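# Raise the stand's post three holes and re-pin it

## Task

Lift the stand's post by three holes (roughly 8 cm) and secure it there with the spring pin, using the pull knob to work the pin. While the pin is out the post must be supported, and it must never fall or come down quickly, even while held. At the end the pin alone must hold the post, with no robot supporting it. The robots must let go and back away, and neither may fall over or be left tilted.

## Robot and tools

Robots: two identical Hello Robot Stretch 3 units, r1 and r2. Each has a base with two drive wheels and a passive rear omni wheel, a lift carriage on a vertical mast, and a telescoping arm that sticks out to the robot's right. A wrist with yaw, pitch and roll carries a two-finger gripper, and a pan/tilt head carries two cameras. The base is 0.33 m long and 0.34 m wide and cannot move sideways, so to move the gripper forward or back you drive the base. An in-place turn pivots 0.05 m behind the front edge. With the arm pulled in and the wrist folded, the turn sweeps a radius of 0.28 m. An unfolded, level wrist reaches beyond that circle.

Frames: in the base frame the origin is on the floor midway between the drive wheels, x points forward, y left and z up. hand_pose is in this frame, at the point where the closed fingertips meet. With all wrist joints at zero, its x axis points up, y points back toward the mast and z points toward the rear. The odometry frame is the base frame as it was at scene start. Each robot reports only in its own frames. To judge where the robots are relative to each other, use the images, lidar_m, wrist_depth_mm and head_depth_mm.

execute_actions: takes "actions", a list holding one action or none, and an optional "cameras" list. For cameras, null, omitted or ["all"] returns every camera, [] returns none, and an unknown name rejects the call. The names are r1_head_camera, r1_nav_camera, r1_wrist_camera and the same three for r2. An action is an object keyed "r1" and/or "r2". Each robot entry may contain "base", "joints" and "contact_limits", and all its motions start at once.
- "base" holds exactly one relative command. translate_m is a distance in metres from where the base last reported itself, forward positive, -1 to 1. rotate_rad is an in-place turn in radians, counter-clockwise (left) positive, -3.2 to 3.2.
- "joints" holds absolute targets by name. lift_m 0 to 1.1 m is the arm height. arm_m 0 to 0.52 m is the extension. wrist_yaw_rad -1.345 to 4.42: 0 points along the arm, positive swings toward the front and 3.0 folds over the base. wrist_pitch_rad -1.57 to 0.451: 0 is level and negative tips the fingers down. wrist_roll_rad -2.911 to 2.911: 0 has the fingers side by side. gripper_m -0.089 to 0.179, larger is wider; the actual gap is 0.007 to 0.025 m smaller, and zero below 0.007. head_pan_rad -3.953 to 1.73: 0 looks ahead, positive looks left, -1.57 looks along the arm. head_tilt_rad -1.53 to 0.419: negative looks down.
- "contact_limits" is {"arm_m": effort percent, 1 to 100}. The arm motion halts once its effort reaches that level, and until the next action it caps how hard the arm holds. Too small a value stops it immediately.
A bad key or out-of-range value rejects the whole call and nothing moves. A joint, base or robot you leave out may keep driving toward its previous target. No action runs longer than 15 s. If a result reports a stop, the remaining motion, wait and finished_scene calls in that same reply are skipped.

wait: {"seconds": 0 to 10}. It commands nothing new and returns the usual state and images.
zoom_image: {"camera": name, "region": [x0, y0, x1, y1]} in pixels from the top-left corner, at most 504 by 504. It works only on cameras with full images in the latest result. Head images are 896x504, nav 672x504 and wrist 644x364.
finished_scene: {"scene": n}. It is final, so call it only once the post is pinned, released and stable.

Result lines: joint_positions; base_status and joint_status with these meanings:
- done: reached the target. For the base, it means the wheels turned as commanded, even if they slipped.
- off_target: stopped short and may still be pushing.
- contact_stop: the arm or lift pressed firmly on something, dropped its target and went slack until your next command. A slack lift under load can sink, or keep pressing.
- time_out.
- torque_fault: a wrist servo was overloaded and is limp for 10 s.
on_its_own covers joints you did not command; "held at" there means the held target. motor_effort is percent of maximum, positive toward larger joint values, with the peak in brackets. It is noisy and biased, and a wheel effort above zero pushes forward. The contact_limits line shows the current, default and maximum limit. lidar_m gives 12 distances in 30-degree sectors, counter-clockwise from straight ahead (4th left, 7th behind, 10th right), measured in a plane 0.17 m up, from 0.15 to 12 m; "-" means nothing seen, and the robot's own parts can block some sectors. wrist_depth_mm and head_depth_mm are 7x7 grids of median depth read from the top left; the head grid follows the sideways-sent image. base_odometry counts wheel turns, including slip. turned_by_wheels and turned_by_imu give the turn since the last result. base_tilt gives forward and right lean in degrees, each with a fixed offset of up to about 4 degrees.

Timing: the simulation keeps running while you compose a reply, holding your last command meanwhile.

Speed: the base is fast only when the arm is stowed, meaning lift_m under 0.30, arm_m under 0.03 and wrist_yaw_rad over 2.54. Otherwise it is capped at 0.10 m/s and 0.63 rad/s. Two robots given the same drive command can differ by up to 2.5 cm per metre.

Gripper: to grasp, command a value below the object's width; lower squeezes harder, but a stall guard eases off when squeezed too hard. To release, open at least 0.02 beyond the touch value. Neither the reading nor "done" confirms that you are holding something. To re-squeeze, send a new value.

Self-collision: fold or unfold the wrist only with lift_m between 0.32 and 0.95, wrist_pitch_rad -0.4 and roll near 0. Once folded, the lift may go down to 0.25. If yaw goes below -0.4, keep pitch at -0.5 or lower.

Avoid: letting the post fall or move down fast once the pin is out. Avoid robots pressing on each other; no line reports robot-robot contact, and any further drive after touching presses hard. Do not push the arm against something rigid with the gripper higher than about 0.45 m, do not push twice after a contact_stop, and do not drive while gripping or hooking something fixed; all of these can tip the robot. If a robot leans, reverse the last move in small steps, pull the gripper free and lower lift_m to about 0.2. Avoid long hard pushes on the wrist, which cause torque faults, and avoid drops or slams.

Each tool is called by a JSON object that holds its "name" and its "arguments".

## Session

{"name": "execute_actions", "arguments": {"actions": []}}

Scene clock: 0.00 s.
r1.base_odometry: x=+0.000 y=+0.000 heading=+0.000 (m, m, rad; r1's odometry frame)
r1.turned_by_wheels: +0.000 (rad since the last result)
r1.turned_by_imu: +0.000 (rad since the last result)
r1.base_tilt: forward=-0.4 right=+0.2 (deg)
r1.lidar_m: 3.89 3.65 1.41 0.96 0.90 0.92 1.18 1.14 1.15 1.49 3.35 2.83
r1.head_depth_mm: 1919 3467 - - - 3277 2289 / 1977 3389 - - - 3358 2286 / 2151 3332 - - - 3348 2310 / 2150 3257 - - - 3392 2332 / 2118 3282 - - 3976 3428 2324 / 2110 3222 3724 3763 3696 3516 2371 / 2093 3166 3527 3530 3580 3463 2414
r1.base_status: not commanded
r1.joint_positions: lift_m=+0.324 arm_m=+0.003 wrist_yaw_rad=+2.806 wrist_pitch_rad=-0.542 wrist_roll_rad=-0.008 gripper_m=+0.037 head_pan_rad=+0.017 head_tilt_rad=+0.014
r1.joint_status: not commanded
r1.motor_effort: left_wheel=+0 right_wheel=+1 lift_m=+26 arm_m=-1 wrist_yaw_rad=+1 wrist_pitch_rad=+7 wrist_roll_rad=+0 gripper_m=+0 head_pan_rad=+0 head_tilt_rad=+2 (%)
r1.hand_pose: x=+0.0470 y=+0.0478 z=+0.3102 quat_wxyz=(+0.300, +0.700, +0.074, +0.643) (m; r1's base frame)
r1.wrist_depth_mm: 746 878 - - - - - / - 905 - - - - - / - 802 810 832 873 898 918 / - 663 669 674 693 709 729 / 530 - 576 578 588 593 615 / 474 - - 493 496 505 515 / - - - 433 435 449 454
r2.base_odometry: x=+0.000 y=+0.000 heading=+0.000 (m, m, rad; r2's odometry frame)
r2.turned_by_wheels: +0.000 (rad since the last result)
r2.turned_by_imu: +0.000 (rad since the last result)
r2.base_tilt: forward=+0.7 right=+0.3 (deg)
r2.lidar_m: 1.27 1.00 0.99 1.07 1.60 6.98 4.79 3.76 3.49 1.63 1.29 1.27
r2.head_depth_mm: 1240 1252 1271 1275 1286 1295 1303 / 1336 1345 1353 1372 1382 1394 1408 / 1443 1459 1464 1483 1505 1513 1531 / 1553 1537 1550 1559 1560 1550 1546 / 1394 1390 1374 1378 1368 1363 1356 / 1246 1239 1231 1229 1223 1221 1211 / 1116 1108 1113 1110 1105 1097 1094
r2.base_status: not commanded
r2.joint_positions: lift_m=+0.558 arm_m=+0.000 wrist_yaw_rad=+2.958 wrist_pitch_rad=-0.332 wrist_roll_rad=-0.007 gripper_m=+0.037 head_pan_rad=-0.002 head_tilt_rad=+0.006
r2.joint_status: not commanded
r2.motor_effort: left_wheel=+0 right_wheel=+0 lift_m=+24 arm_m=+0 wrist_yaw_rad=+0 wrist_pitch_rad=+5 wrist_roll_rad=+0 gripper_m=+0 head_pan_rad=+0 head_tilt_rad=+2 (%)
r2.hand_pose: x=+0.0215 y=+0.0852 z=+0.5908 quat_wxyz=(+0.180, +0.703, +0.053, +0.686) (m; r2's base frame)
r2.wrist_depth_mm: - - - - 921 832 783 / - - - - 991 892 813 / - - - - - 951 843 / - - - - - - 894 / - - - - - - 967 / 979 - - 957 992 945 941 / 824 818 780 805 792 802 785
pictures: r1_head_camera (sideways: a quarter turn clockwise sets it upright), r1_nav_camera (sideways: a quarter turn counterclockwise sets it upright), r1_wrist_camera, r2_head_camera (sideways: a quarter turn clockwise sets it upright), r2_nav_camera (sideways: a quarter turn counterclockwise sets it upright), r2_wrist_camera
Images, in order (width x height): r1_head_camera 896x504, r1_nav_camera 672x504, r1_wrist_camera 644x364, r2_head_camera 896x504, r2_nav_camera 672x504, r2_wrist_camera 644x364.

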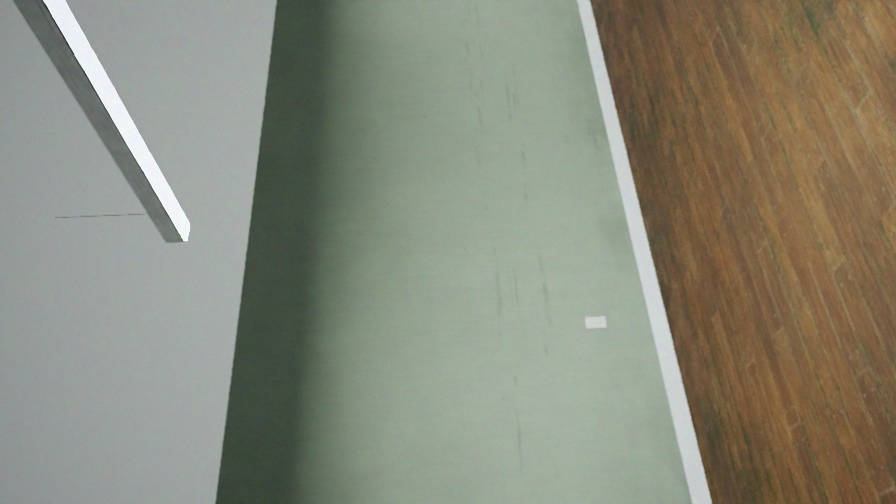

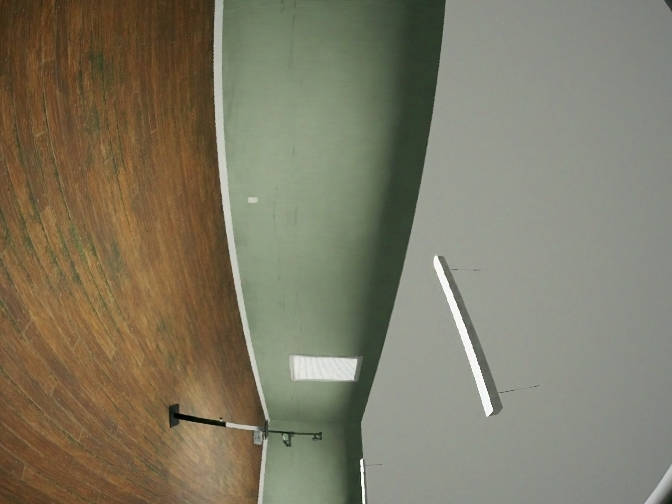

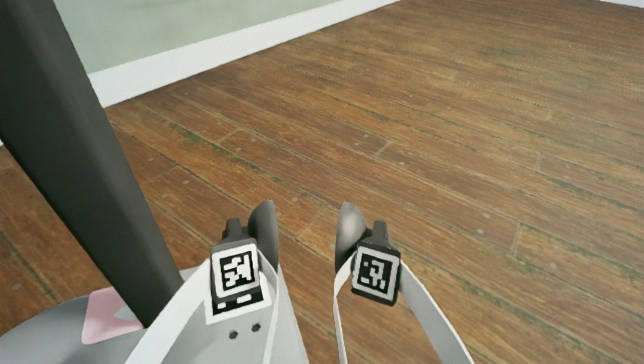

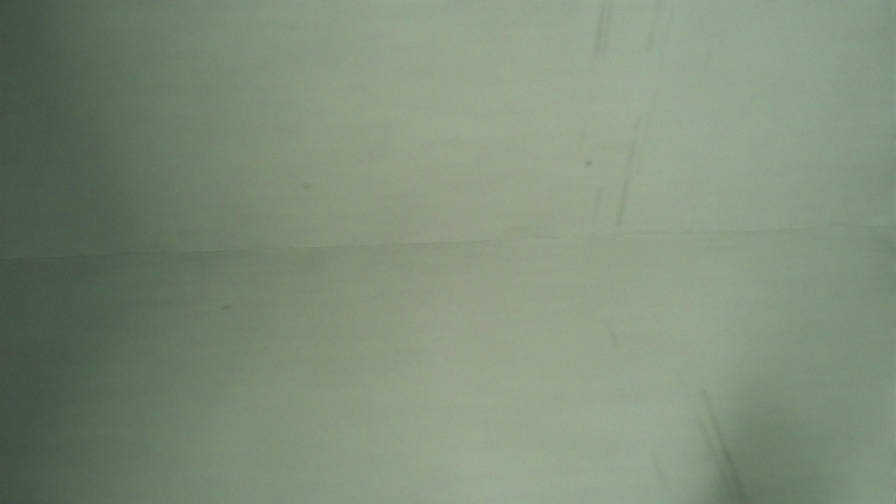

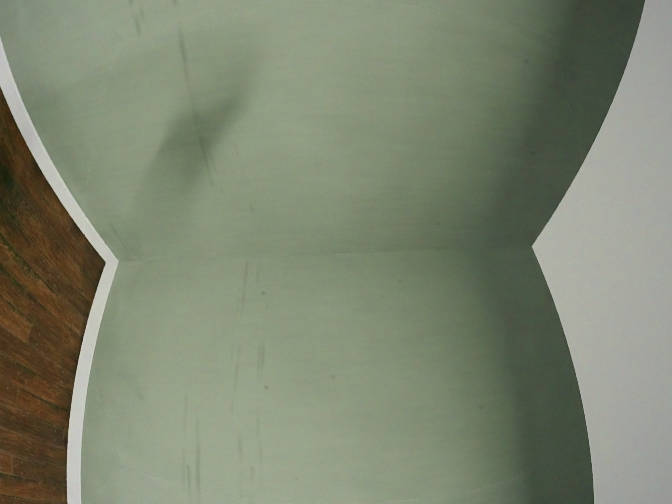

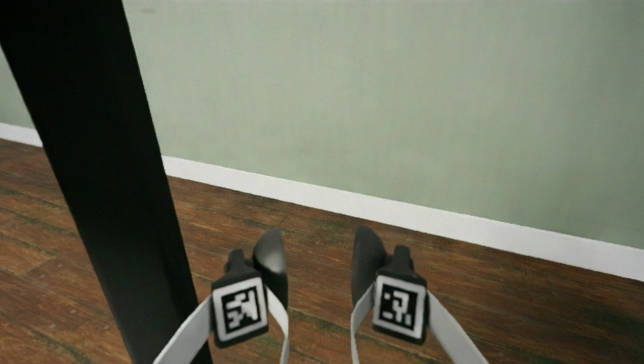

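{"name": "execute_actions", "arguments": {"actions": [{"r1":{"base":{"rotate_rad":-0.54},"joints":{"lift_m":0.28,"wrist_yaw_rad":3.0,"wrist_pitch_rad":-0.4,"head_tilt_rad":-0.3}},"r2":{"base":{"rotate_rad":2.85},"joints":{"lift_m":0.28,"wrist_yaw_rad":3.0,"wrist_pitch_rad":-0.4,"head_tilt_rad":-0.3}}}], "cameras": []}}

{"name": "execute_actions", "arguments": {"actions": [{"r1":{"base":{"translate_m":1.0}},"r2":{"base":{"translate_m":1.0}}}], "cameras": ["r1_head_camera","r2_head_camera"]}}

Scene clock: 4.80 s.
r1.base_odometry: x=+0.000 y=+0.000 heading=-0.540 (m, m, rad; r1's odometry frame)
r1.turned_by_wheels: -0.540 (rad since the last result)
r1.turned_by_imu: -0.546 (rad since the last result)
r1.base_tilt: forward=-0.4 right=+0.1 (deg)
r1.lidar_m: 2.83 3.93 3.65 1.43 0.97 0.90 0.91 1.16 1.13 1.15 1.47 3.21
r1.head_depth_mm: - - - 3807 2508 1882 1526 / - - - 3826 2540 1901 1535 / - - - 3855 2578 1917 1546 / - - - 3682 2608 1940 1545 / - - - - 2628 1951 1568 / - - - - 2668 1979 1572 / - - - - 2683 1998 1588
r1.base_status: done
r1.joint_positions: lift_m=+0.280 arm_m=+0.003 wrist_yaw_rad=+2.998 wrist_pitch_rad=-0.424 wrist_roll_rad=-0.008 gripper_m=+0.037 head_pan_rad=+0.017 head_tilt_rad=-0.296
r1.joint_status: all done
r1.motor_effort: left_wheel=+1(7) right_wheel=-1(6) lift_m=+23(25) arm_m=-1(1) wrist_yaw_rad=+1(3) wrist_pitch_rad=+14(15) wrist_roll_rad=+0(0) gripper_m=+0(1) head_pan_rad=-1(1) head_tilt_rad=-2(33) (%)
r1.hand_pose: x=+0.0107 y=+0.0737 z=+0.2916 quat_wxyz=(+0.198, +0.697, +0.100, +0.682) (m; r1's base frame)
r1.wrist_depth_mm: 804 - - - - - - / 860 - - - - - - / 814 - 951 970 - - - / 693 683 720 737 742 777 788 / 562 573 - 595 607 608 620 / 472 487 - 509 510 507 523 / - - - 431 428 439 445
r2.base_odometry: x=+0.000 y=+0.000 heading=+2.850 (m, m, rad; r2's odometry frame)
r2.turned_by_wheels: +2.850 (rad since the last result)
r2.turned_by_imu: +2.817 (rad since the last result)
r2.base_tilt: forward=+0.5 right=+0.4 (deg)
r2.lidar_m: 4.18 4.12 3.73 2.21 1.40 1.27 1.28 1.10 0.99 1.00 1.22 2.39
r2.head_depth_mm: - - - - 2598 1895 1486 / - - - - 2623 1898 1490 / - - - - 2636 1912 1506 / - - - - 2677 1948 1515 / - - - - 2690 1952 1521 / - - - - 2724 1966 1534 / - - - - 2752 1984 1533
r2.base_status: done
r2.joint_positions: lift_m=+0.280 arm_m=+0.000 wrist_yaw_rad=+2.997 wrist_pitch_rad=-0.414 wrist_roll_rad=-0.007 gripper_m=+0.037 head_pan_rad=-0.002 head_tilt_rad=-0.297
r2.joint_status: all done
r2.motor_effort: left_wheel=-1(10) right_wheel=+1(7) lift_m=+15(21) arm_m=+0(0) wrist_yaw_rad=+1(4) wrist_pitch_rad=+5(6) wrist_roll_rad=+0(0) gripper_m=+1(1) head_pan_rad=-1(1) head_tilt_rad=-2(33) (%)
r2.hand_pose: x=+0.0111 y=+0.0772 z=+0.2940 quat_wxyz=(+0.195, +0.698, +0.096, +0.682) (m; r2's base frame)
r2.wrist_depth_mm: - - - - - - - / - - - - - - - / - - - - 986 969 979 / 804 - 771 758 756 746 753 / 626 605 646 621 621 607 612 / 525 527 - 527 536 514 516 / 463 - - - 434 444 444
pictures: none
No camera images: the call's "cameras" was empty. Leave "cameras" out to get every camera's image.

Scene clock: 9.80 s.
r1.base_odometry: x=+0.858 y=-0.514 heading=-0.540 (m, m, rad; r1's odometry frame)
r1.turned_by_wheels: +0.000 (rad since the last result)
r1.turned_by_imu: +0.005 (rad since the last result)
r1.base_tilt: forward=-0.4 right=+0.1 (deg)
r1.lidar_m: 1.82 3.46 3.24 2.88 1.95 1.82 1.85 1.66 1.55 1.57 1.99 4.42
r1.head_depth_mm: - - - 3814 2507 1889 1514 / - - - 3854 2564 1905 1529 / - - - 3659 2461 1915 1539 / - - - 3955 2608 1929 1541 / - - - - 2623 1942 1559 / - - - - 2650 1958 1570 / - - - - 2690 1973 1588
r1.base_status: done
r1.joint_positions: lift_m=+0.280 arm_m=+0.003 wrist_yaw_rad=+2.999 wrist_pitch_rad=-0.423 wrist_roll_rad=-0.008 gripper_m=+0.037 head_pan_rad=+0.017 head_tilt_rad=-0.297
r1.joint_status: not commanded
r1.motor_effort: left_wheel=+1(8) right_wheel=+0(6) lift_m=+22(22) arm_m=-1(1) wrist_yaw_rad=+1(2) wrist_pitch_rad=+13(14) wrist_roll_rad=+0(0) gripper_m=+0(0) head_pan_rad=+0(1) head_tilt_rad=-2(2) (%)
r1.hand_pose: x=+0.0106 y=+0.0738 z=+0.2918 quat_wxyz=(+0.197, +0.697, +0.100, +0.682) (m; r1's base frame)
r1.wrist_depth_mm: - - - - - - - / - - - - - - - / 879 - 947 959 994 - - / 676 705 743 740 737 770 792 / 559 565 - 582 615 609 621 / 472 496 - 511 502 514 520 / - - - 427 430 438 444
r2.base_odometry: x=-0.958 y=+0.288 heading=+2.850 (m, m, rad; r2's odometry frame)
r2.turned_by_wheels: +0.000 (rad since the last result)
r2.turned_by_imu: -0.002 (rad since the last result)
r2.base_tilt: forward=+0.6 right=+0.2 (deg)
r2.lidar_m: 3.20 3.73 3.37 3.41 2.44 2.21 2.23 1.48 1.34 1.35 1.65 3.22
r2.head_depth_mm: - - - - 2558 1893 1476 / - - - - 2601 1907 1486 / - - - - 2648 1928 1506 / - - - 3941 2685 1934 1515 / - - - - 2689 1932 1522 / - - - - 2701 1962 1535 / - - - - 2752 1979 1546
r2.base_status: done
r2.joint_positions: lift_m=+0.280 arm_m=+0.000 wrist_yaw_rad=+2.998 wrist_pitch_rad=-0.414 wrist_roll_rad=-0.007 gripper_m=+0.037 head_pan_rad=-0.002 head_tilt_rad=-0.297
r2.joint_status: not commanded
r2.motor_effort: left_wheel=-1(4) right_wheel=+1(6) lift_m=+16(16) arm_m=+0(0) wrist_yaw_rad=+1(2) wrist_pitch_rad=+5(5) wrist_roll_rad=+0(0) gripper_m=+0(2) head_pan_rad=+0(0) head_tilt_rad=-2(2) (%)
r2.hand_pose: x=+0.0110 y=+0.0772 z=+0.2939 quat_wxyz=(+0.195, +0.698, +0.096, +0.682) (m; r2's base frame)
r2.wrist_depth_mm: - - - - - - - / - - - - - - - / - - - - 984 982 994 / 794 - 782 758 761 745 743 / 639 619 644 621 615 604 615 / 525 528 - 526 538 517 513 / 472 - - - 435 446 440
pictures: r1_head_camera (sideways: a quarter turn clockwise sets it upright), r2_head_camera (sideways: a quarter turn clockwise sets it upright)
Images, in order (width x height): r1_head_camera 896x504, r2_head_camera 896x504.

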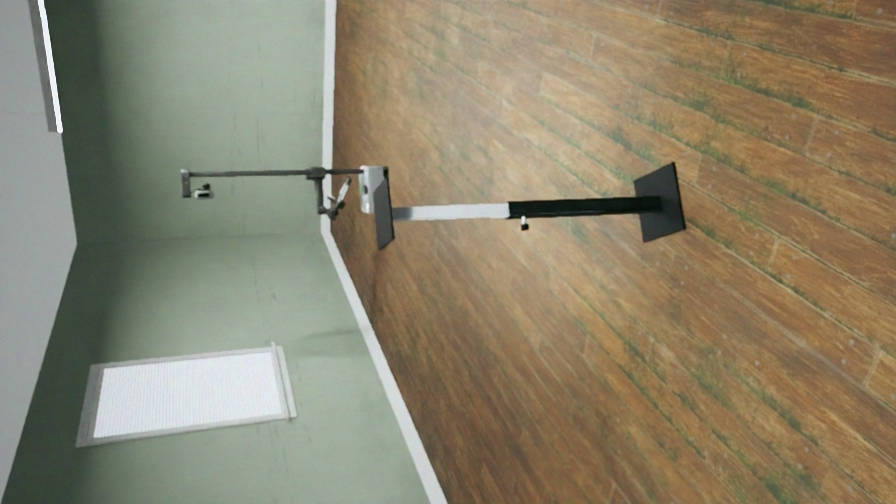

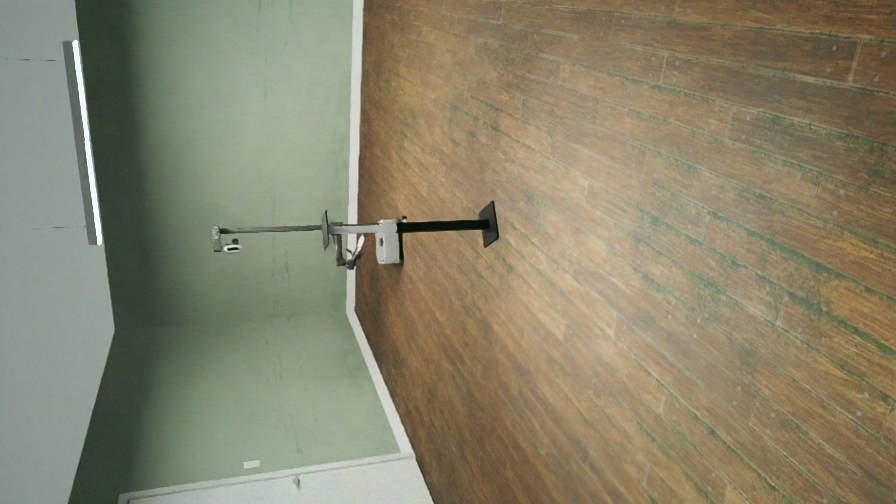

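{"name": "execute_actions", "arguments": {"actions": [{"r1":{"base":{"rotate_rad":0.33}},"r2":{"base":{"rotate_rad":0.177}}}], "cameras": []}}

{"name": "execute_actions", "arguments": {"actions": [{"r1":{"base":{"translate_m":1.0}},"r2":{"base":{"translate_m":1.0}}}], "cameras": []}}

{"name": "execute_actions", "arguments": {"actions": [{"r1":{"base":{"translate_m":0.84}},"r2":{"base":{"translate_m":1.0}}}], "cameras": []}}

{"name": "execute_actions", "arguments": {"actions": [{"r1":{"base":{"rotate_rad":-0.17},"joints":{"lift_m":0.445,"wrist_yaw_rad":0,"head_pan_rad":-1.57,"head_tilt_rad":-0.8,"gripper_m":0.045}},"r2":{"base":{"translate_m":1.0},"joints":{"head_pan_rad":-1.57,"head_tilt_rad":-0.8}}}], "cameras": ["r1_head_camera","r2_head_camera","r1_wrist_camera"]}}

Scene clock: 11.97 s.
r1.base_odometry: x=+0.858 y=-0.514 heading=-0.210 (m, m, rad; r1's odometry frame)
r1.turned_by_wheels: +0.330 (rad since the last result)
r1.turned_by_imu: +0.335 (rad since the last result)
r1.base_tilt: forward=-0.4 right=+0.1 (deg)
r1.lidar_m: 3.83 3.25 3.23 2.14 1.82 1.82 1.83 1.55 1.55 1.74 2.95 1.83
r1.head_depth_mm: - - - 3742 2511 1900 1513 / - - - 3772 2534 1918 1526 / - - - 3836 2575 1915 1542 / - - - 3926 2617 1942 1551 / 3645 3897 - - 2632 1947 1558 / 3463 3547 3664 3787 2676 1962 1574 / 3176 3273 3414 3516 2711 1987 1590
r1.base_status: done
r1.joint_positions: lift_m=+0.280 arm_m=+0.003 wrist_yaw_rad=+2.999 wrist_pitch_rad=-0.423 wrist_roll_rad=-0.008 gripper_m=+0.037 head_pan_rad=+0.017 head_tilt_rad=-0.297
r1.joint_status: not commanded
r1.motor_effort: left_wheel=-1(6) right_wheel=+4(10) lift_m=+22(23) arm_m=-1(1) wrist_yaw_rad=+1(1) wrist_pitch_rad=+13(13) wrist_roll_rad=+0(0) gripper_m=+0(0) head_pan_rad=+0(0) head_tilt_rad=-2(2) (%)
r1.hand_pose: x=+0.0106 y=+0.0738 z=+0.2918 quat_wxyz=(+0.197, +0.697, +0.100, +0.682) (m; r1's base frame)
r1.wrist_depth_mm: - - - - - - - / - - - - - - - / 887 - 930 962 - - - / 680 705 730 746 753 789 789 / 552 573 - 583 609 615 632 / 468 490 - 501 502 508 522 / - - - 426 426 437 441
r2.base_odometry: x=-0.958 y=+0.288 heading=+3.027 (m, m, rad; r2's odometry frame)
r2.turned_by_wheels: +0.177 (rad since the last result)
r2.turned_by_imu: +0.174 (rad since the last result)
r2.base_tilt: forward=+0.6 right=+0.2 (deg)
r2.lidar_m: 3.21 3.50 3.38 3.09 2.29 2.21 1.88 1.39 1.34 1.39 1.92 5.36
r2.head_depth_mm: - - - - 2607 1884 1488 / - - - 3790 2625 1905 1483 / - - - - 2635 1924 1507 / - - - - 2668 1934 1521 / - - - - 2672 1950 1513 / - - - - 2727 1972 1533 / 3916 - - - 2734 1978 1541
r2.base_status: done
r2.joint_positions: lift_m=+0.280 arm_m=+0.000 wrist_yaw_rad=+2.998 wrist_pitch_rad=-0.414 wrist_roll_rad=-0.007 gripper_m=+0.037 head_pan_rad=-0.002 head_tilt_rad=-0.297
r2.joint_status: not commanded
r2.motor_effort: left_wheel=-2(9) right_wheel=+2(4) lift_m=+16(16) arm_m=+0(0) wrist_yaw_rad=+2(2) wrist_pitch_rad=+5(5) wrist_roll_rad=+0(0) gripper_m=+0(0) head_pan_rad=+0(1) head_tilt_rad=-2(2) (%)
r2.hand_pose: x=+0.0110 y=+0.0772 z=+0.2939 quat_wxyz=(+0.195, +0.698, +0.096, +0.682) (m; r2's base frame)
r2.wrist_depth_mm: - - - - - - - / - - - - - - - / - - - - - 997 988 / 790 - 771 771 753 748 749 / 634 616 646 619 617 614 606 / 529 526 - 527 530 515 515 / 466 - - - 436 447 442
pictures: none
No camera images: the call's "cameras" was empty. Leave "cameras" out to get every camera's image.

Scene clock: 16.97 s.
r1.base_odometry: x=+1.836 y=-0.723 heading=-0.210 (m, m, rad; r1's odometry frame)
r1.turned_by_wheels: +0.000 (rad since the last result)
r1.turned_by_imu: +0.005 (rad since the last result)
r1.base_tilt: forward=-0.4 right=+0.2 (deg)
r1.lidar_m: 2.99 2.54 2.54 2.89 2.56 2.56 2.64 2.24 2.21 2.56 4.30 0.93
r1.head_depth_mm: - - - 3753 2478 1896 1525 / 3844 - - 3794 2569 1886 1525 / 3437 3653 3832 3838 2591 1916 1538 / 3134 3294 3462 3558 2605 1941 1552 / 2931 3042 3147 3310 2640 1951 1557 / 2664 2781 2894 3025 2647 1982 1570 / 2469 2576 2669 2782 2690 1997 1582
r1.base_status: done
r1.joint_positions: lift_m=+0.280 arm_m=+0.003 wrist_yaw_rad=+2.999 wrist_pitch_rad=-0.423 wrist_roll_rad=-0.008 gripper_m=+0.037 head_pan_rad=+0.017 head_tilt_rad=-0.297
r1.joint_status: not commanded
r1.motor_effort: left_wheel=-1(6) right_wheel=+3(10) lift_m=+23(23) arm_m=-1(1) wrist_yaw_rad=+1(1) wrist_pitch_rad=+13(13) wrist_roll_rad=+0(0) gripper_m=+0(0) head_pan_rad=+0(0) head_tilt_rad=-2(2) (%)
r1.hand_pose: x=+0.0105 y=+0.0738 z=+0.2918 quat_wxyz=(+0.197, +0.697, +0.100, +0.682) (m; r1's base frame)
r1.wrist_depth_mm: - - - - - - - / - - - - - - - / 894 - 958 972 - - - / 692 695 711 745 770 768 815 / 561 563 - 590 613 606 626 / 474 488 - 511 497 510 518 / - - - 430 426 436 443
r2.base_odometry: x=-1.951 y=+0.402 heading=+3.027 (m, m, rad; r2's odometry frame)
r2.turned_by_wheels: +0.000 (rad since the last result)
r2.turned_by_imu: -0.002 (rad since the last result)
r2.base_tilt: forward=+0.7 right=+0.3 (deg)
r2.lidar_m: 2.23 2.98 2.90 3.00 3.16 3.05 2.61 1.91 1.85 1.92 2.64 2.25
r2.head_depth_mm: - - - 3248 2438 1878 1486 / - - - - 2624 1909 1486 / - - - - 2659 1936 1507 / - - - - 2687 1928 1518 / - - - - 2695 1953 1520 / 3792 3927 - - 2724 1968 1539 / 3412 3482 3604 3655 2760 1967 1533
r2.base_status: done
r2.joint_positions: lift_m=+0.280 arm_m=+0.000 wrist_yaw_rad=+2.998 wrist_pitch_rad=-0.414 wrist_roll_rad=-0.007 gripper_m=+0.037 head_pan_rad=-0.002 head_tilt_rad=-0.297
r2.joint_status: not commanded
r2.motor_effort: left_wheel=-2(4) right_wheel=+0(7) lift_m=+16(16) arm_m=+1(1) wrist_yaw_rad=+2(2) wrist_pitch_rad=+5(5) wrist_roll_rad=+1(0) gripper_m=+1(1) head_pan_rad=-1(1) head_tilt_rad=-2(2) (%)
r2.hand_pose: x=+0.0110 y=+0.0772 z=+0.2939 quat_wxyz=(+0.195, +0.698, +0.096, +0.682) (m; r2's base frame)
r2.wrist_depth_mm: - - - - - - - / - - - - - - - / - - - - - 975 990 / 784 - 763 765 754 769 775 / 631 624 649 614 610 610 610 / 529 524 - 532 533 514 510 / 472 - - - 432 445 446
pictures: none
No camera images: the call's "cameras" was empty. Leave "cameras" out to get every camera's image.

Scene clock: 21.97 s.
r1.base_odometry: x=+2.657 y=-0.898 heading=-0.210 (m, m, rad; r1's odometry frame)
r1.turned_by_wheels: +0.000 (rad since the last result)
r1.turned_by_imu: +0.004 (rad since the last result)
r1.base_tilt: forward=-0.4 right=+0.1 (deg)
r1.lidar_m: 2.30 1.96 1.95 2.23 3.19 3.18 3.31 2.81 2.80 0.61 1.68 4.11
r1.head_depth_mm: 3312 3513 3790 3691 2520 1899 1518 / 2904 3085 3313 3418 2555 1921 1537 / 2633 2772 2950 3111 2580 1924 1538 / 2400 2522 2639 2808 2606 1945 1550 / 2209 2297 2397 2528 2518 1964 1561 / 2043 2116 2222 2295 2375 1980 1573 / 1901 1965 2016 2114 2213 2011 1570
r1.base_status: done
r1.joint_positions: lift_m=+0.280 arm_m=+0.003 wrist_yaw_rad=+2.999 wrist_pitch_rad=-0.423 wrist_roll_rad=-0.008 gripper_m=+0.037 head_pan_rad=+0.017 head_tilt_rad=-0.297
r1.joint_status: not commanded
r1.motor_effort: left_wheel=-1(7) right_wheel=+4(11) lift_m=+23(23) arm_m=-1(1) wrist_yaw_rad=+1(1) wrist_pitch_rad=+13(13) wrist_roll_rad=+0(0) gripper_m=+0(0) head_pan_rad=+1(0) head_tilt_rad=-2(1) (%)
r1.hand_pose: x=+0.0105 y=+0.0738 z=+0.2918 quat_wxyz=(+0.197, +0.697, +0.100, +0.682) (m; r1's base frame)
r1.wrist_depth_mm: - - - - - - - / - - - - - - - / 875 - 958 959 - - - / 680 700 716 733 756 779 794 / 563 558 - 603 600 620 624 / 476 497 - 511 510 515 525 / - - - 427 434 435 436
r2.base_odometry: x=-2.945 y=+0.517 heading=+3.027 (m, m, rad; r2's odometry frame)
r2.turned_by_wheels: +0.000 (rad since the last result)
r2.turned_by_imu: -0.002 (rad since the last result)
r2.base_tilt: forward=+0.5 right=+0.1 (deg)
r2.lidar_m: 3.35 2.47 2.39 2.49 3.40 3.89 3.29 2.44 2.35 2.45 1.67 1.29
r2.head_depth_mm: - - - - 2582 1882 1488 / - - - - 2624 1895 1496 / - - - - 2636 1918 1506 / - - - - 2684 1945 1513 / 3565 3726 3839 3963 2692 1957 1518 / 3126 3229 3398 3490 2696 1960 1536 / 2772 2879 2959 3077 2767 1970 1548
r2.base_status: done
r2.joint_positions: lift_m=+0.280 arm_m=+0.000 wrist_yaw_rad=+2.998 wrist_pitch_rad=-0.414 wrist_roll_rad=-0.007 gripper_m=+0.037 head_pan_rad=-0.002 head_tilt_rad=-0.297
r2.joint_status: not commanded
r2.motor_effort: left_wheel=-1(6) right_wheel=+1(5) lift_m=+16(16) arm_m=+1(0) wrist_yaw_rad=+1(2) wrist_pitch_rad=+5(5) wrist_roll_rad=+0(0) gripper_m=-1(0) head_pan_rad=+1(0) head_tilt_rad=-2(2) (%)
r2.hand_pose: x=+0.0110 y=+0.0772 z=+0.2939 quat_wxyz=(+0.195, +0.698, +0.096, +0.682) (m; r2's base frame)
r2.wrist_depth_mm: - - - - - - - / - - - - - - - / - - - - 972 982 951 / 785 - 775 758 768 760 747 / 634 613 650 616 615 620 604 / 527 532 - 528 534 515 515 / 470 - - - 435 444 439
pictures: none
No camera images: the call's "cameras" was empty. Leave "cameras" out to get every camera's image.

Scene clock: 26.97 s.
r1.base_odometry: x=+2.657 y=-0.898 heading=-0.380 (m, m, rad; r1's odometry frame)
r1.turned_by_wheels: -0.170 (rad since the last result)
r1.turned_by_imu: -0.172 (rad since the last result)
r1.base_tilt: forward=-0.5 right=+0.2 (deg)
r1.lidar_m: 2.60 2.00 1.95 2.07 2.99 3.17 3.37 2.86 2.80 0.61 4.33 5.64
r1.head_depth_mm: 2634 2472 2009 1695 1459 1278 1153 / 2767 2524 2048 1708 1465 1289 1169 / 2925 2571 724 1679 1420 1292 - / 3080 2611 711 1634 1484 1310 1162 / 3203 2447 1379 1580 1497 1308 1170 / 3407 2679 2012 1688 1519 1324 1175 / 3645 2714 2143 1782 1527 1334 1188
r1.base_status: done
r1.joint_positions: lift_m=+0.445 arm_m=+0.003 wrist_yaw_rad=+0.002 wrist_pitch_rad=-0.422 wrist_roll_rad=-0.008 gripper_m=+0.045 head_pan_rad=-1.563 head_tilt_rad=-0.790
r1.joint_status: all done
r1.motor_effort: left_wheel=+1(6) right_wheel=-1(6) lift_m=+30(29) arm_m=-1(1) wrist_yaw_rad=-2(3) wrist_pitch_rad=+13(13) wrist_roll_rad=+0(0) gripper_m=+0(48) head_pan_rad=-2(32) head_tilt_rad=-7(43) (%)
r1.hand_pose: x=-0.0211 y=-0.3716 z=+0.4566 quat_wxyz=(+0.695, +0.150, -0.688, -0.147) (m; r1's base frame)
r1.wrist_depth_mm: - - 891 - - - - / - - - - - - - / - - 960 - - - - / 956 988 933 - - - - / 795 800 830 775 867 860 856 / 658 681 645 654 710 706 735 / 567 574 588 584 610 615 622
r2.base_odometry: x=-3.938 y=+0.632 heading=+3.027 (m, m, rad; r2's odometry frame)
r2.turned_by_wheels: +0.000 (rad since the last result)
r2.turned_by_imu: -0.002 (rad since the last result)
r2.base_tilt: forward=+0.6 right=+0.2 (deg)
r2.lidar_m: 2.65 1.94 1.88 1.96 2.70 4.75 4.02 2.96 2.86 1.18 0.57 3.91
r2.head_depth_mm: 2590 2751 2138 1758 1484 1285 1129 / 2736 2803 2154 1754 1491 1287 1135 / 2882 2818 2171 1762 1499 1297 1146 / 3075 2849 2198 1796 1518 1307 1150 / 3330 2864 2082 1559 1458 1274 1155 / 3397 1303 735 795 1535 1323 1159 / 3691 2999 2270 1743 1537 1332 1166
r2.base_status: done
r2.joint_positions: lift_m=+0.280 arm_m=+0.000 wrist_yaw_rad=+2.998 wrist_pitch_rad=-0.414 wrist_roll_rad=-0.007 gripper_m=+0.037 head_pan_rad=-1.563 head_tilt_rad=-0.790
r2.joint_status: all done
r2.motor_effort: left_wheel=-2(5) right_wheel=+1(6) lift_m=+16(16) arm_m=+0(0) wrist_yaw_rad=+0(2) wrist_pitch_rad=+5(5) wrist_roll_rad=+0(1) gripper_m=+0(1) head_pan_rad=-4(47) head_tilt_rad=-7(46) (%)
r2.hand_pose: x=+0.0110 y=+0.0772 z=+0.2939 quat_wxyz=(+0.195, +0.698, +0.096, +0.682) (m; r2's base frame)
r2.wrist_depth_mm: - - - - - - - / - - - - - - - / - - - - 987 980 980 / 787 - 776 769 756 746 728 / 629 609 643 623 619 615 605 / 527 526 - 526 538 517 510 / 471 - - - 435 443 443
pictures: r1_head_camera (sideways: a quarter turn clockwise sets it upright), r1_wrist_camera, r2_head_camera (sideways: a quarter turn clockwise sets it upright)
Images, in order (width x height): r1_head_camera 896x504, r1_wrist_camera 644x364, r2_head_camera 896x504.

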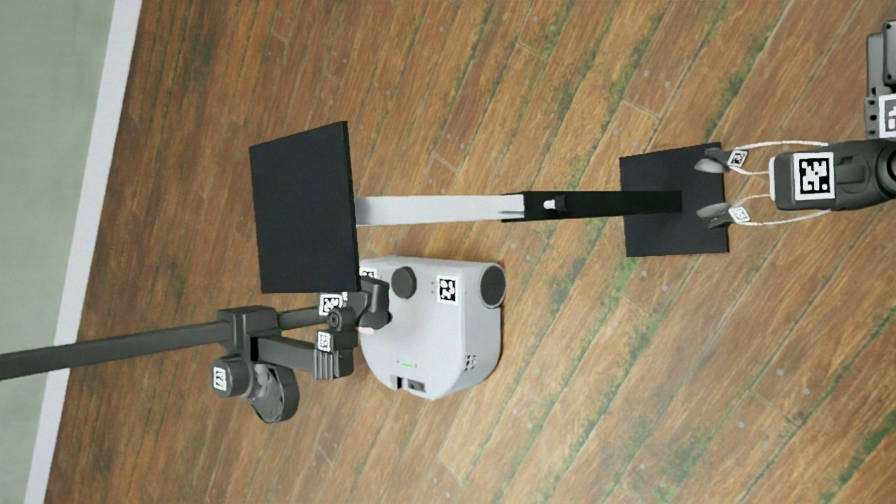

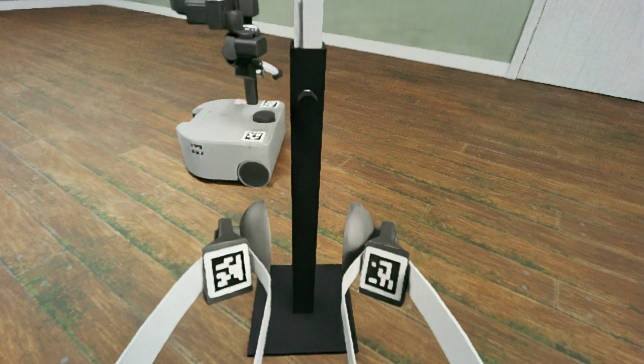

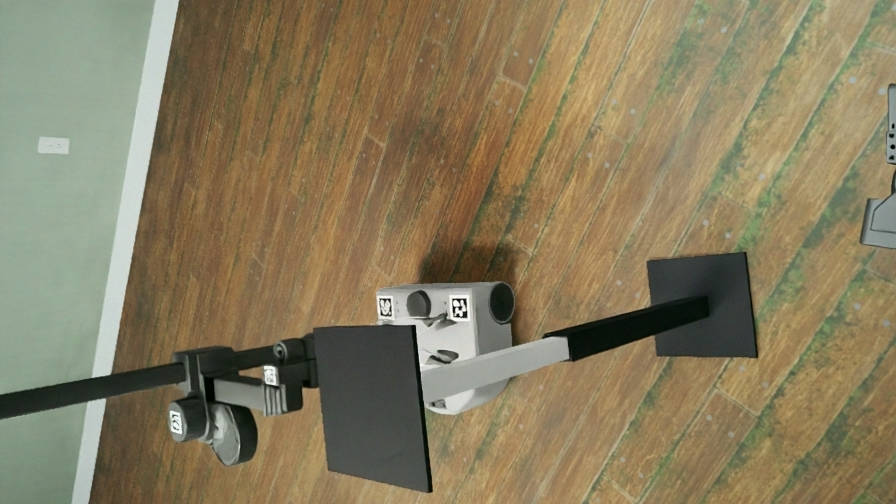

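{"name": "execute_actions", "arguments": {"actions": [{"r1":{"joints":{"wrist_pitch_rad":-0.3,"arm_m":0.17}},"r2":{"base":{"translate_m":0.18},"joints":{"lift_m":0.6,"wrist_yaw_rad":0.09,"wrist_pitch_rad":0,"gripper_m":0.09}}}], "cameras": ["r2_head_camera","r1_wrist_camera","r2_wrist_camera"]}}

Scene clock: 31.23 s.
r1.base_odometry: x=+2.657 y=-0.898 heading=-0.380 (m, m, rad; r1's odometry frame)
r1.turned_by_wheels: +0.000 (rad since the last result)
r1.turned_by_imu: +0.001 (rad since the last result)
r1.base_tilt: forward=-0.5 right=+0.2 (deg)
r1.lidar_m: 2.60 2.00 1.95 2.07 2.99 3.18 3.36 2.87 2.80 0.61 4.32 5.64
r1.head_depth_mm: 2629 2499 2009 1689 1463 1288 1163 / 2793 2551 2033 1710 1458 - 1135 / 2927 2567 720 1637 1417 - 1153 / 1199 1035 711 1565 1490 1298 1158 / 1170 2528 2104 1676 1501 1319 1173 / 3441 2670 2122 1770 1519 1327 1173 / 3591 2702 2153 1785 1519 1329 1184
r1.base_status: not commanded
r1.joint_positions: lift_m=+0.445 arm_m=+0.170 wrist_yaw_rad=+0.001 wrist_pitch_rad=-0.324 wrist_roll_rad=-0.008 gripper_m=+0.045 head_pan_rad=-1.563 head_tilt_rad=-0.790
r1.joint_status: all done
r1.motor_effort: left_wheel=+1(1) right_wheel=-1(1) lift_m=+30(30) arm_m=+3(3) wrist_yaw_rad=-1(2) wrist_pitch_rad=+14(17) wrist_roll_rad=+0(0) gripper_m=+1(0) head_pan_rad=-2(3) head_tilt_rad=-7(6) (%)
r1.hand_pose: x=-0.0213 y=-0.5497 z=+0.4790 quat_wxyz=(+0.701, +0.115, -0.695, -0.114) (m; r1's base frame)
r1.wrist_depth_mm: - - - 183 - - - / - - - 195 - - - / - - - 210 - - - / - - - 225 - - - / 876 894 915 236 973 978 994 / 733 752 707 275 772 781 775 / 616 625 623 613 647 651 672
r2.base_odometry: x=-4.117 y=+0.652 heading=+3.026 (m, m, rad; r2's odometry frame)
r2.turned_by_wheels: +0.000 (rad since the last result)
r2.turned_by_imu: -0.001 (rad since the last result)
r2.base_tilt: forward=+0.6 right=+0.3 (deg)
r2.lidar_m: 2.52 1.82 1.79 1.86 2.57 4.92 4.15 3.04 2.96 0.54 3.91 3.74
r2.head_depth_mm: 2695 2762 2138 1750 1474 1286 1174 / 2849 2788 2170 1773 1494 1294 - / 3001 2837 716 1687 1509 1326 - / 3166 2643 720 818 1497 1296 1150 / 3357 1298 2097 1667 1532 1317 1156 / 3567 2927 2249 1821 1539 1320 1156 / 3809 2983 2276 1835 1546 1329 1166
r2.base_status: done
r2.joint_positions: lift_m=+0.600 arm_m=+0.000 wrist_yaw_rad=+0.093 wrist_pitch_rad=-0.020 wrist_roll_rad=-0.007 gripper_m=+0.090 head_pan_rad=-1.563 head_tilt_rad=-0.790
r2.joint_status: all done
r2.motor_effort: left_wheel=-2(10) right_wheel=+2(6) lift_m=+31(31) arm_m=+0(0) wrist_yaw_rad=-3(3) wrist_pitch_rad=+7(7) wrist_roll_rad=+0(0) gripper_m=+1(95) head_pan_rad=-3(2) head_tilt_rad=-7(7) (%)
r2.hand_pose: x=+0.0023 y=-0.4000 z=+0.7090 quat_wxyz=(+0.709, +0.040, -0.703, +0.026) (m; r2's base frame)
r2.wrist_depth_mm: - - - 291 - - - / - - - - - - - / - - - - - - - / - - - 621 - - - / - - - 650 - - - / - - - - - - - / - - - 466 - - -
pictures: r1_wrist_camera, r2_head_camera (sideways: a quarter turn clockwise sets it upright), r2_wrist_camera
Images, in order (width x height): r1_wrist_camera 644x364, r2_head_camera 896x504, r2_wrist_camera 644x364.

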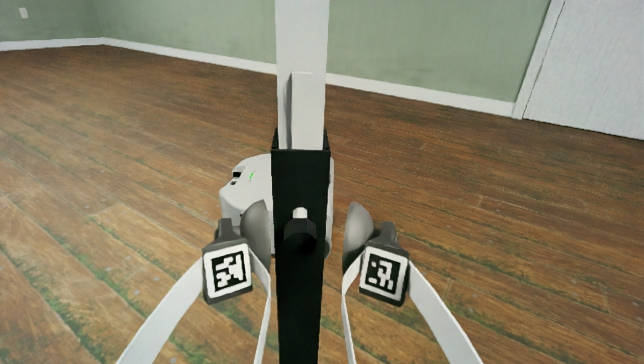

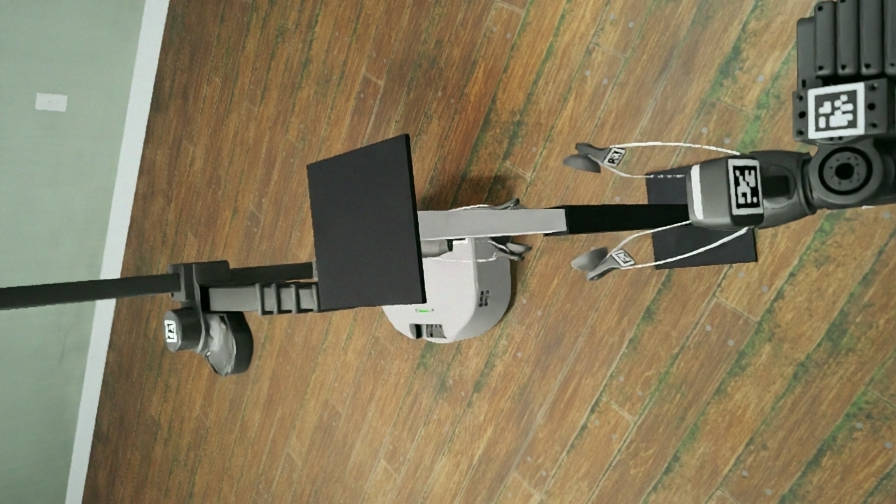

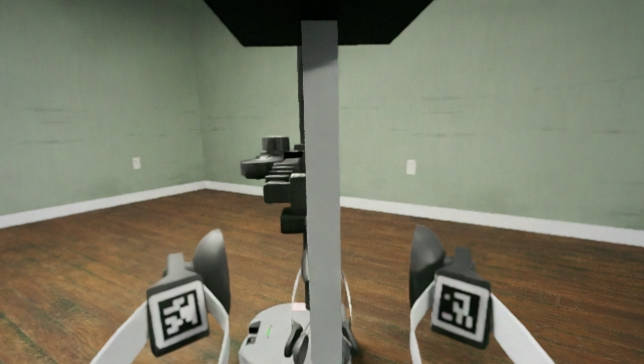

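{"name": "execute_actions", "arguments": {"actions": [{"r1":{"base":{"translate_m":0.005},"joints":{"lift_m":0.421,"arm_m":0.195}},"r2":{"base":{"translate_m":0.013},"joints":{"arm_m":0.15}}}], "cameras": ["r1_wrist_camera","r2_wrist_camera"]}}

Scene clock: 34.00 s.
r1.base_odometry: x=+2.662 y=-0.900 heading=-0.380 (m, m, rad; r1's odometry frame)
r1.turned_by_wheels: +0.000 (rad since the last result)
r1.turned_by_imu: +0.001 (rad since the last result)
r1.base_tilt: forward=-0.5 right=+0.0 (deg)
r1.lidar_m: 2.60 2.00 1.95 2.07 3.00 3.19 3.37 2.86 2.80 0.61 4.34 5.63
r1.head_depth_mm: 2643 2500 2018 1696 1455 1283 1143 / 2787 2529 1980 1708 1470 - 1146 / 2947 2579 722 1515 1408 - 1157 / 1172 965 712 1560 1487 1305 1162 / 3076 2542 2117 1675 1502 1312 1170 / 3401 2670 2136 1776 1507 1325 1177 / 3559 2699 2147 1782 1524 1333 1185
r1.base_status: done
r1.joint_positions: lift_m=+0.421 arm_m=+0.195 wrist_yaw_rad=+0.001 wrist_pitch_rad=-0.324 wrist_roll_rad=-0.008 gripper_m=+0.045 head_pan_rad=-1.563 head_tilt_rad=-0.790
r1.joint_status: all done
r1.motor_effort: left_wheel=+1(5) right_wheel=-1(3) lift_m=+23(25) arm_m=+3(2) wrist_yaw_rad=-1(1) wrist_pitch_rad=+14(14) wrist_roll_rad=+0(0) gripper_m=+1(0) head_pan_rad=-3(3) head_tilt_rad=-7(7) (%)
r1.hand_pose: x=-0.0213 y=-0.5748 z=+0.4554 quat_wxyz=(+0.701, +0.115, -0.695, -0.114) (m; r1's base frame)
r1.wrist_depth_mm: - - - 155 - - - / - - - 169 - - - / - - - 178 - - - / - - - 194 - - - / 838 873 857 200 927 918 973 / 706 712 692 241 752 752 765 / 588 585 602 272 624 645 650
r2.base_odometry: x=-4.130 y=+0.654 heading=+3.026 (m, m, rad; r2's odometry frame)
r2.turned_by_wheels: +0.000 (rad since the last result)
r2.turned_by_imu: -0.001 (rad since the last result)
r2.base_tilt: forward=+0.6 right=+0.4 (deg)
r2.lidar_m: 2.51 1.83 1.78 1.85 2.56 4.93 4.17 3.06 2.95 0.54 3.88 3.74
r2.head_depth_mm: 2701 2762 2139 1755 1478 1307 - / 2834 2794 2155 1762 1532 - 1134 / 3046 2814 713 1038 1527 1236 1141 / 3121 2607 720 1032 1478 1299 1145 / 3400 1368 2158 1670 1528 1312 1154 / 3559 2930 2250 1828 1535 1322 1161 / 3798 2999 2264 1842 1547 1334 1169
r2.base_status: done
r2.joint_positions: lift_m=+0.600 arm_m=+0.150 wrist_yaw_rad=+0.092 wrist_pitch_rad=-0.020 wrist_roll_rad=-0.007 gripper_m=+0.090 head_pan_rad=-1.563 head_tilt_rad=-0.790
r2.joint_status: all done
r2.motor_effort: left_wheel=-1(4) right_wheel=+1(3) lift_m=+31(31) arm_m=+6(8) wrist_yaw_rad=-2(2) wrist_pitch_rad=+7(7) wrist_roll_rad=+1(0) gripper_m=+0(1) head_pan_rad=-4(4) head_tilt_rad=-7(7) (%)
r2.hand_pose: x=+0.0020 y=-0.5493 z=+0.7090 quat_wxyz=(+0.709, +0.040, -0.703, +0.025) (m; r2's base frame)
r2.wrist_depth_mm: - - - 148 - - - / - - - 151 - - - / - - - 155 - - - / - - - 159 - - - / - - - 164 - - - / - - - 169 - - - / - - - 173 - - -
pictures: r1_wrist_camera, r2_wrist_camera
Images, in order (width x height): r1_wrist_camera 644x364, r2_wrist_camera 644x364.

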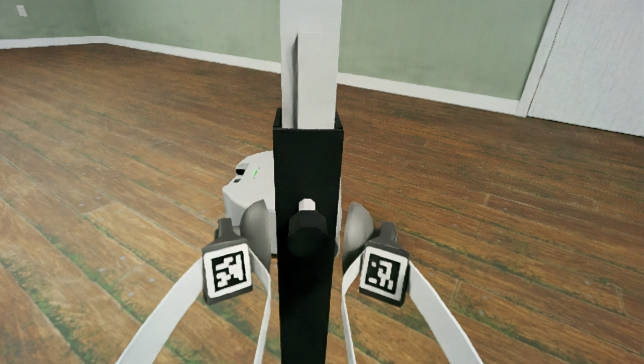

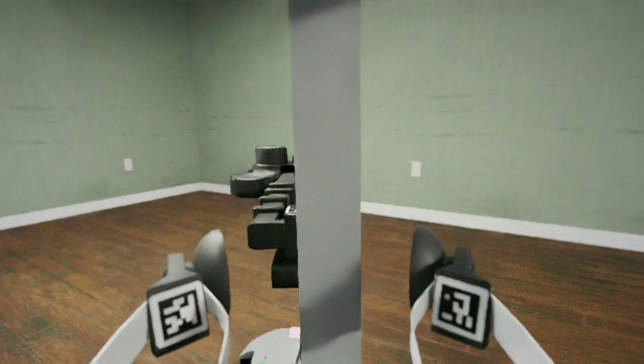

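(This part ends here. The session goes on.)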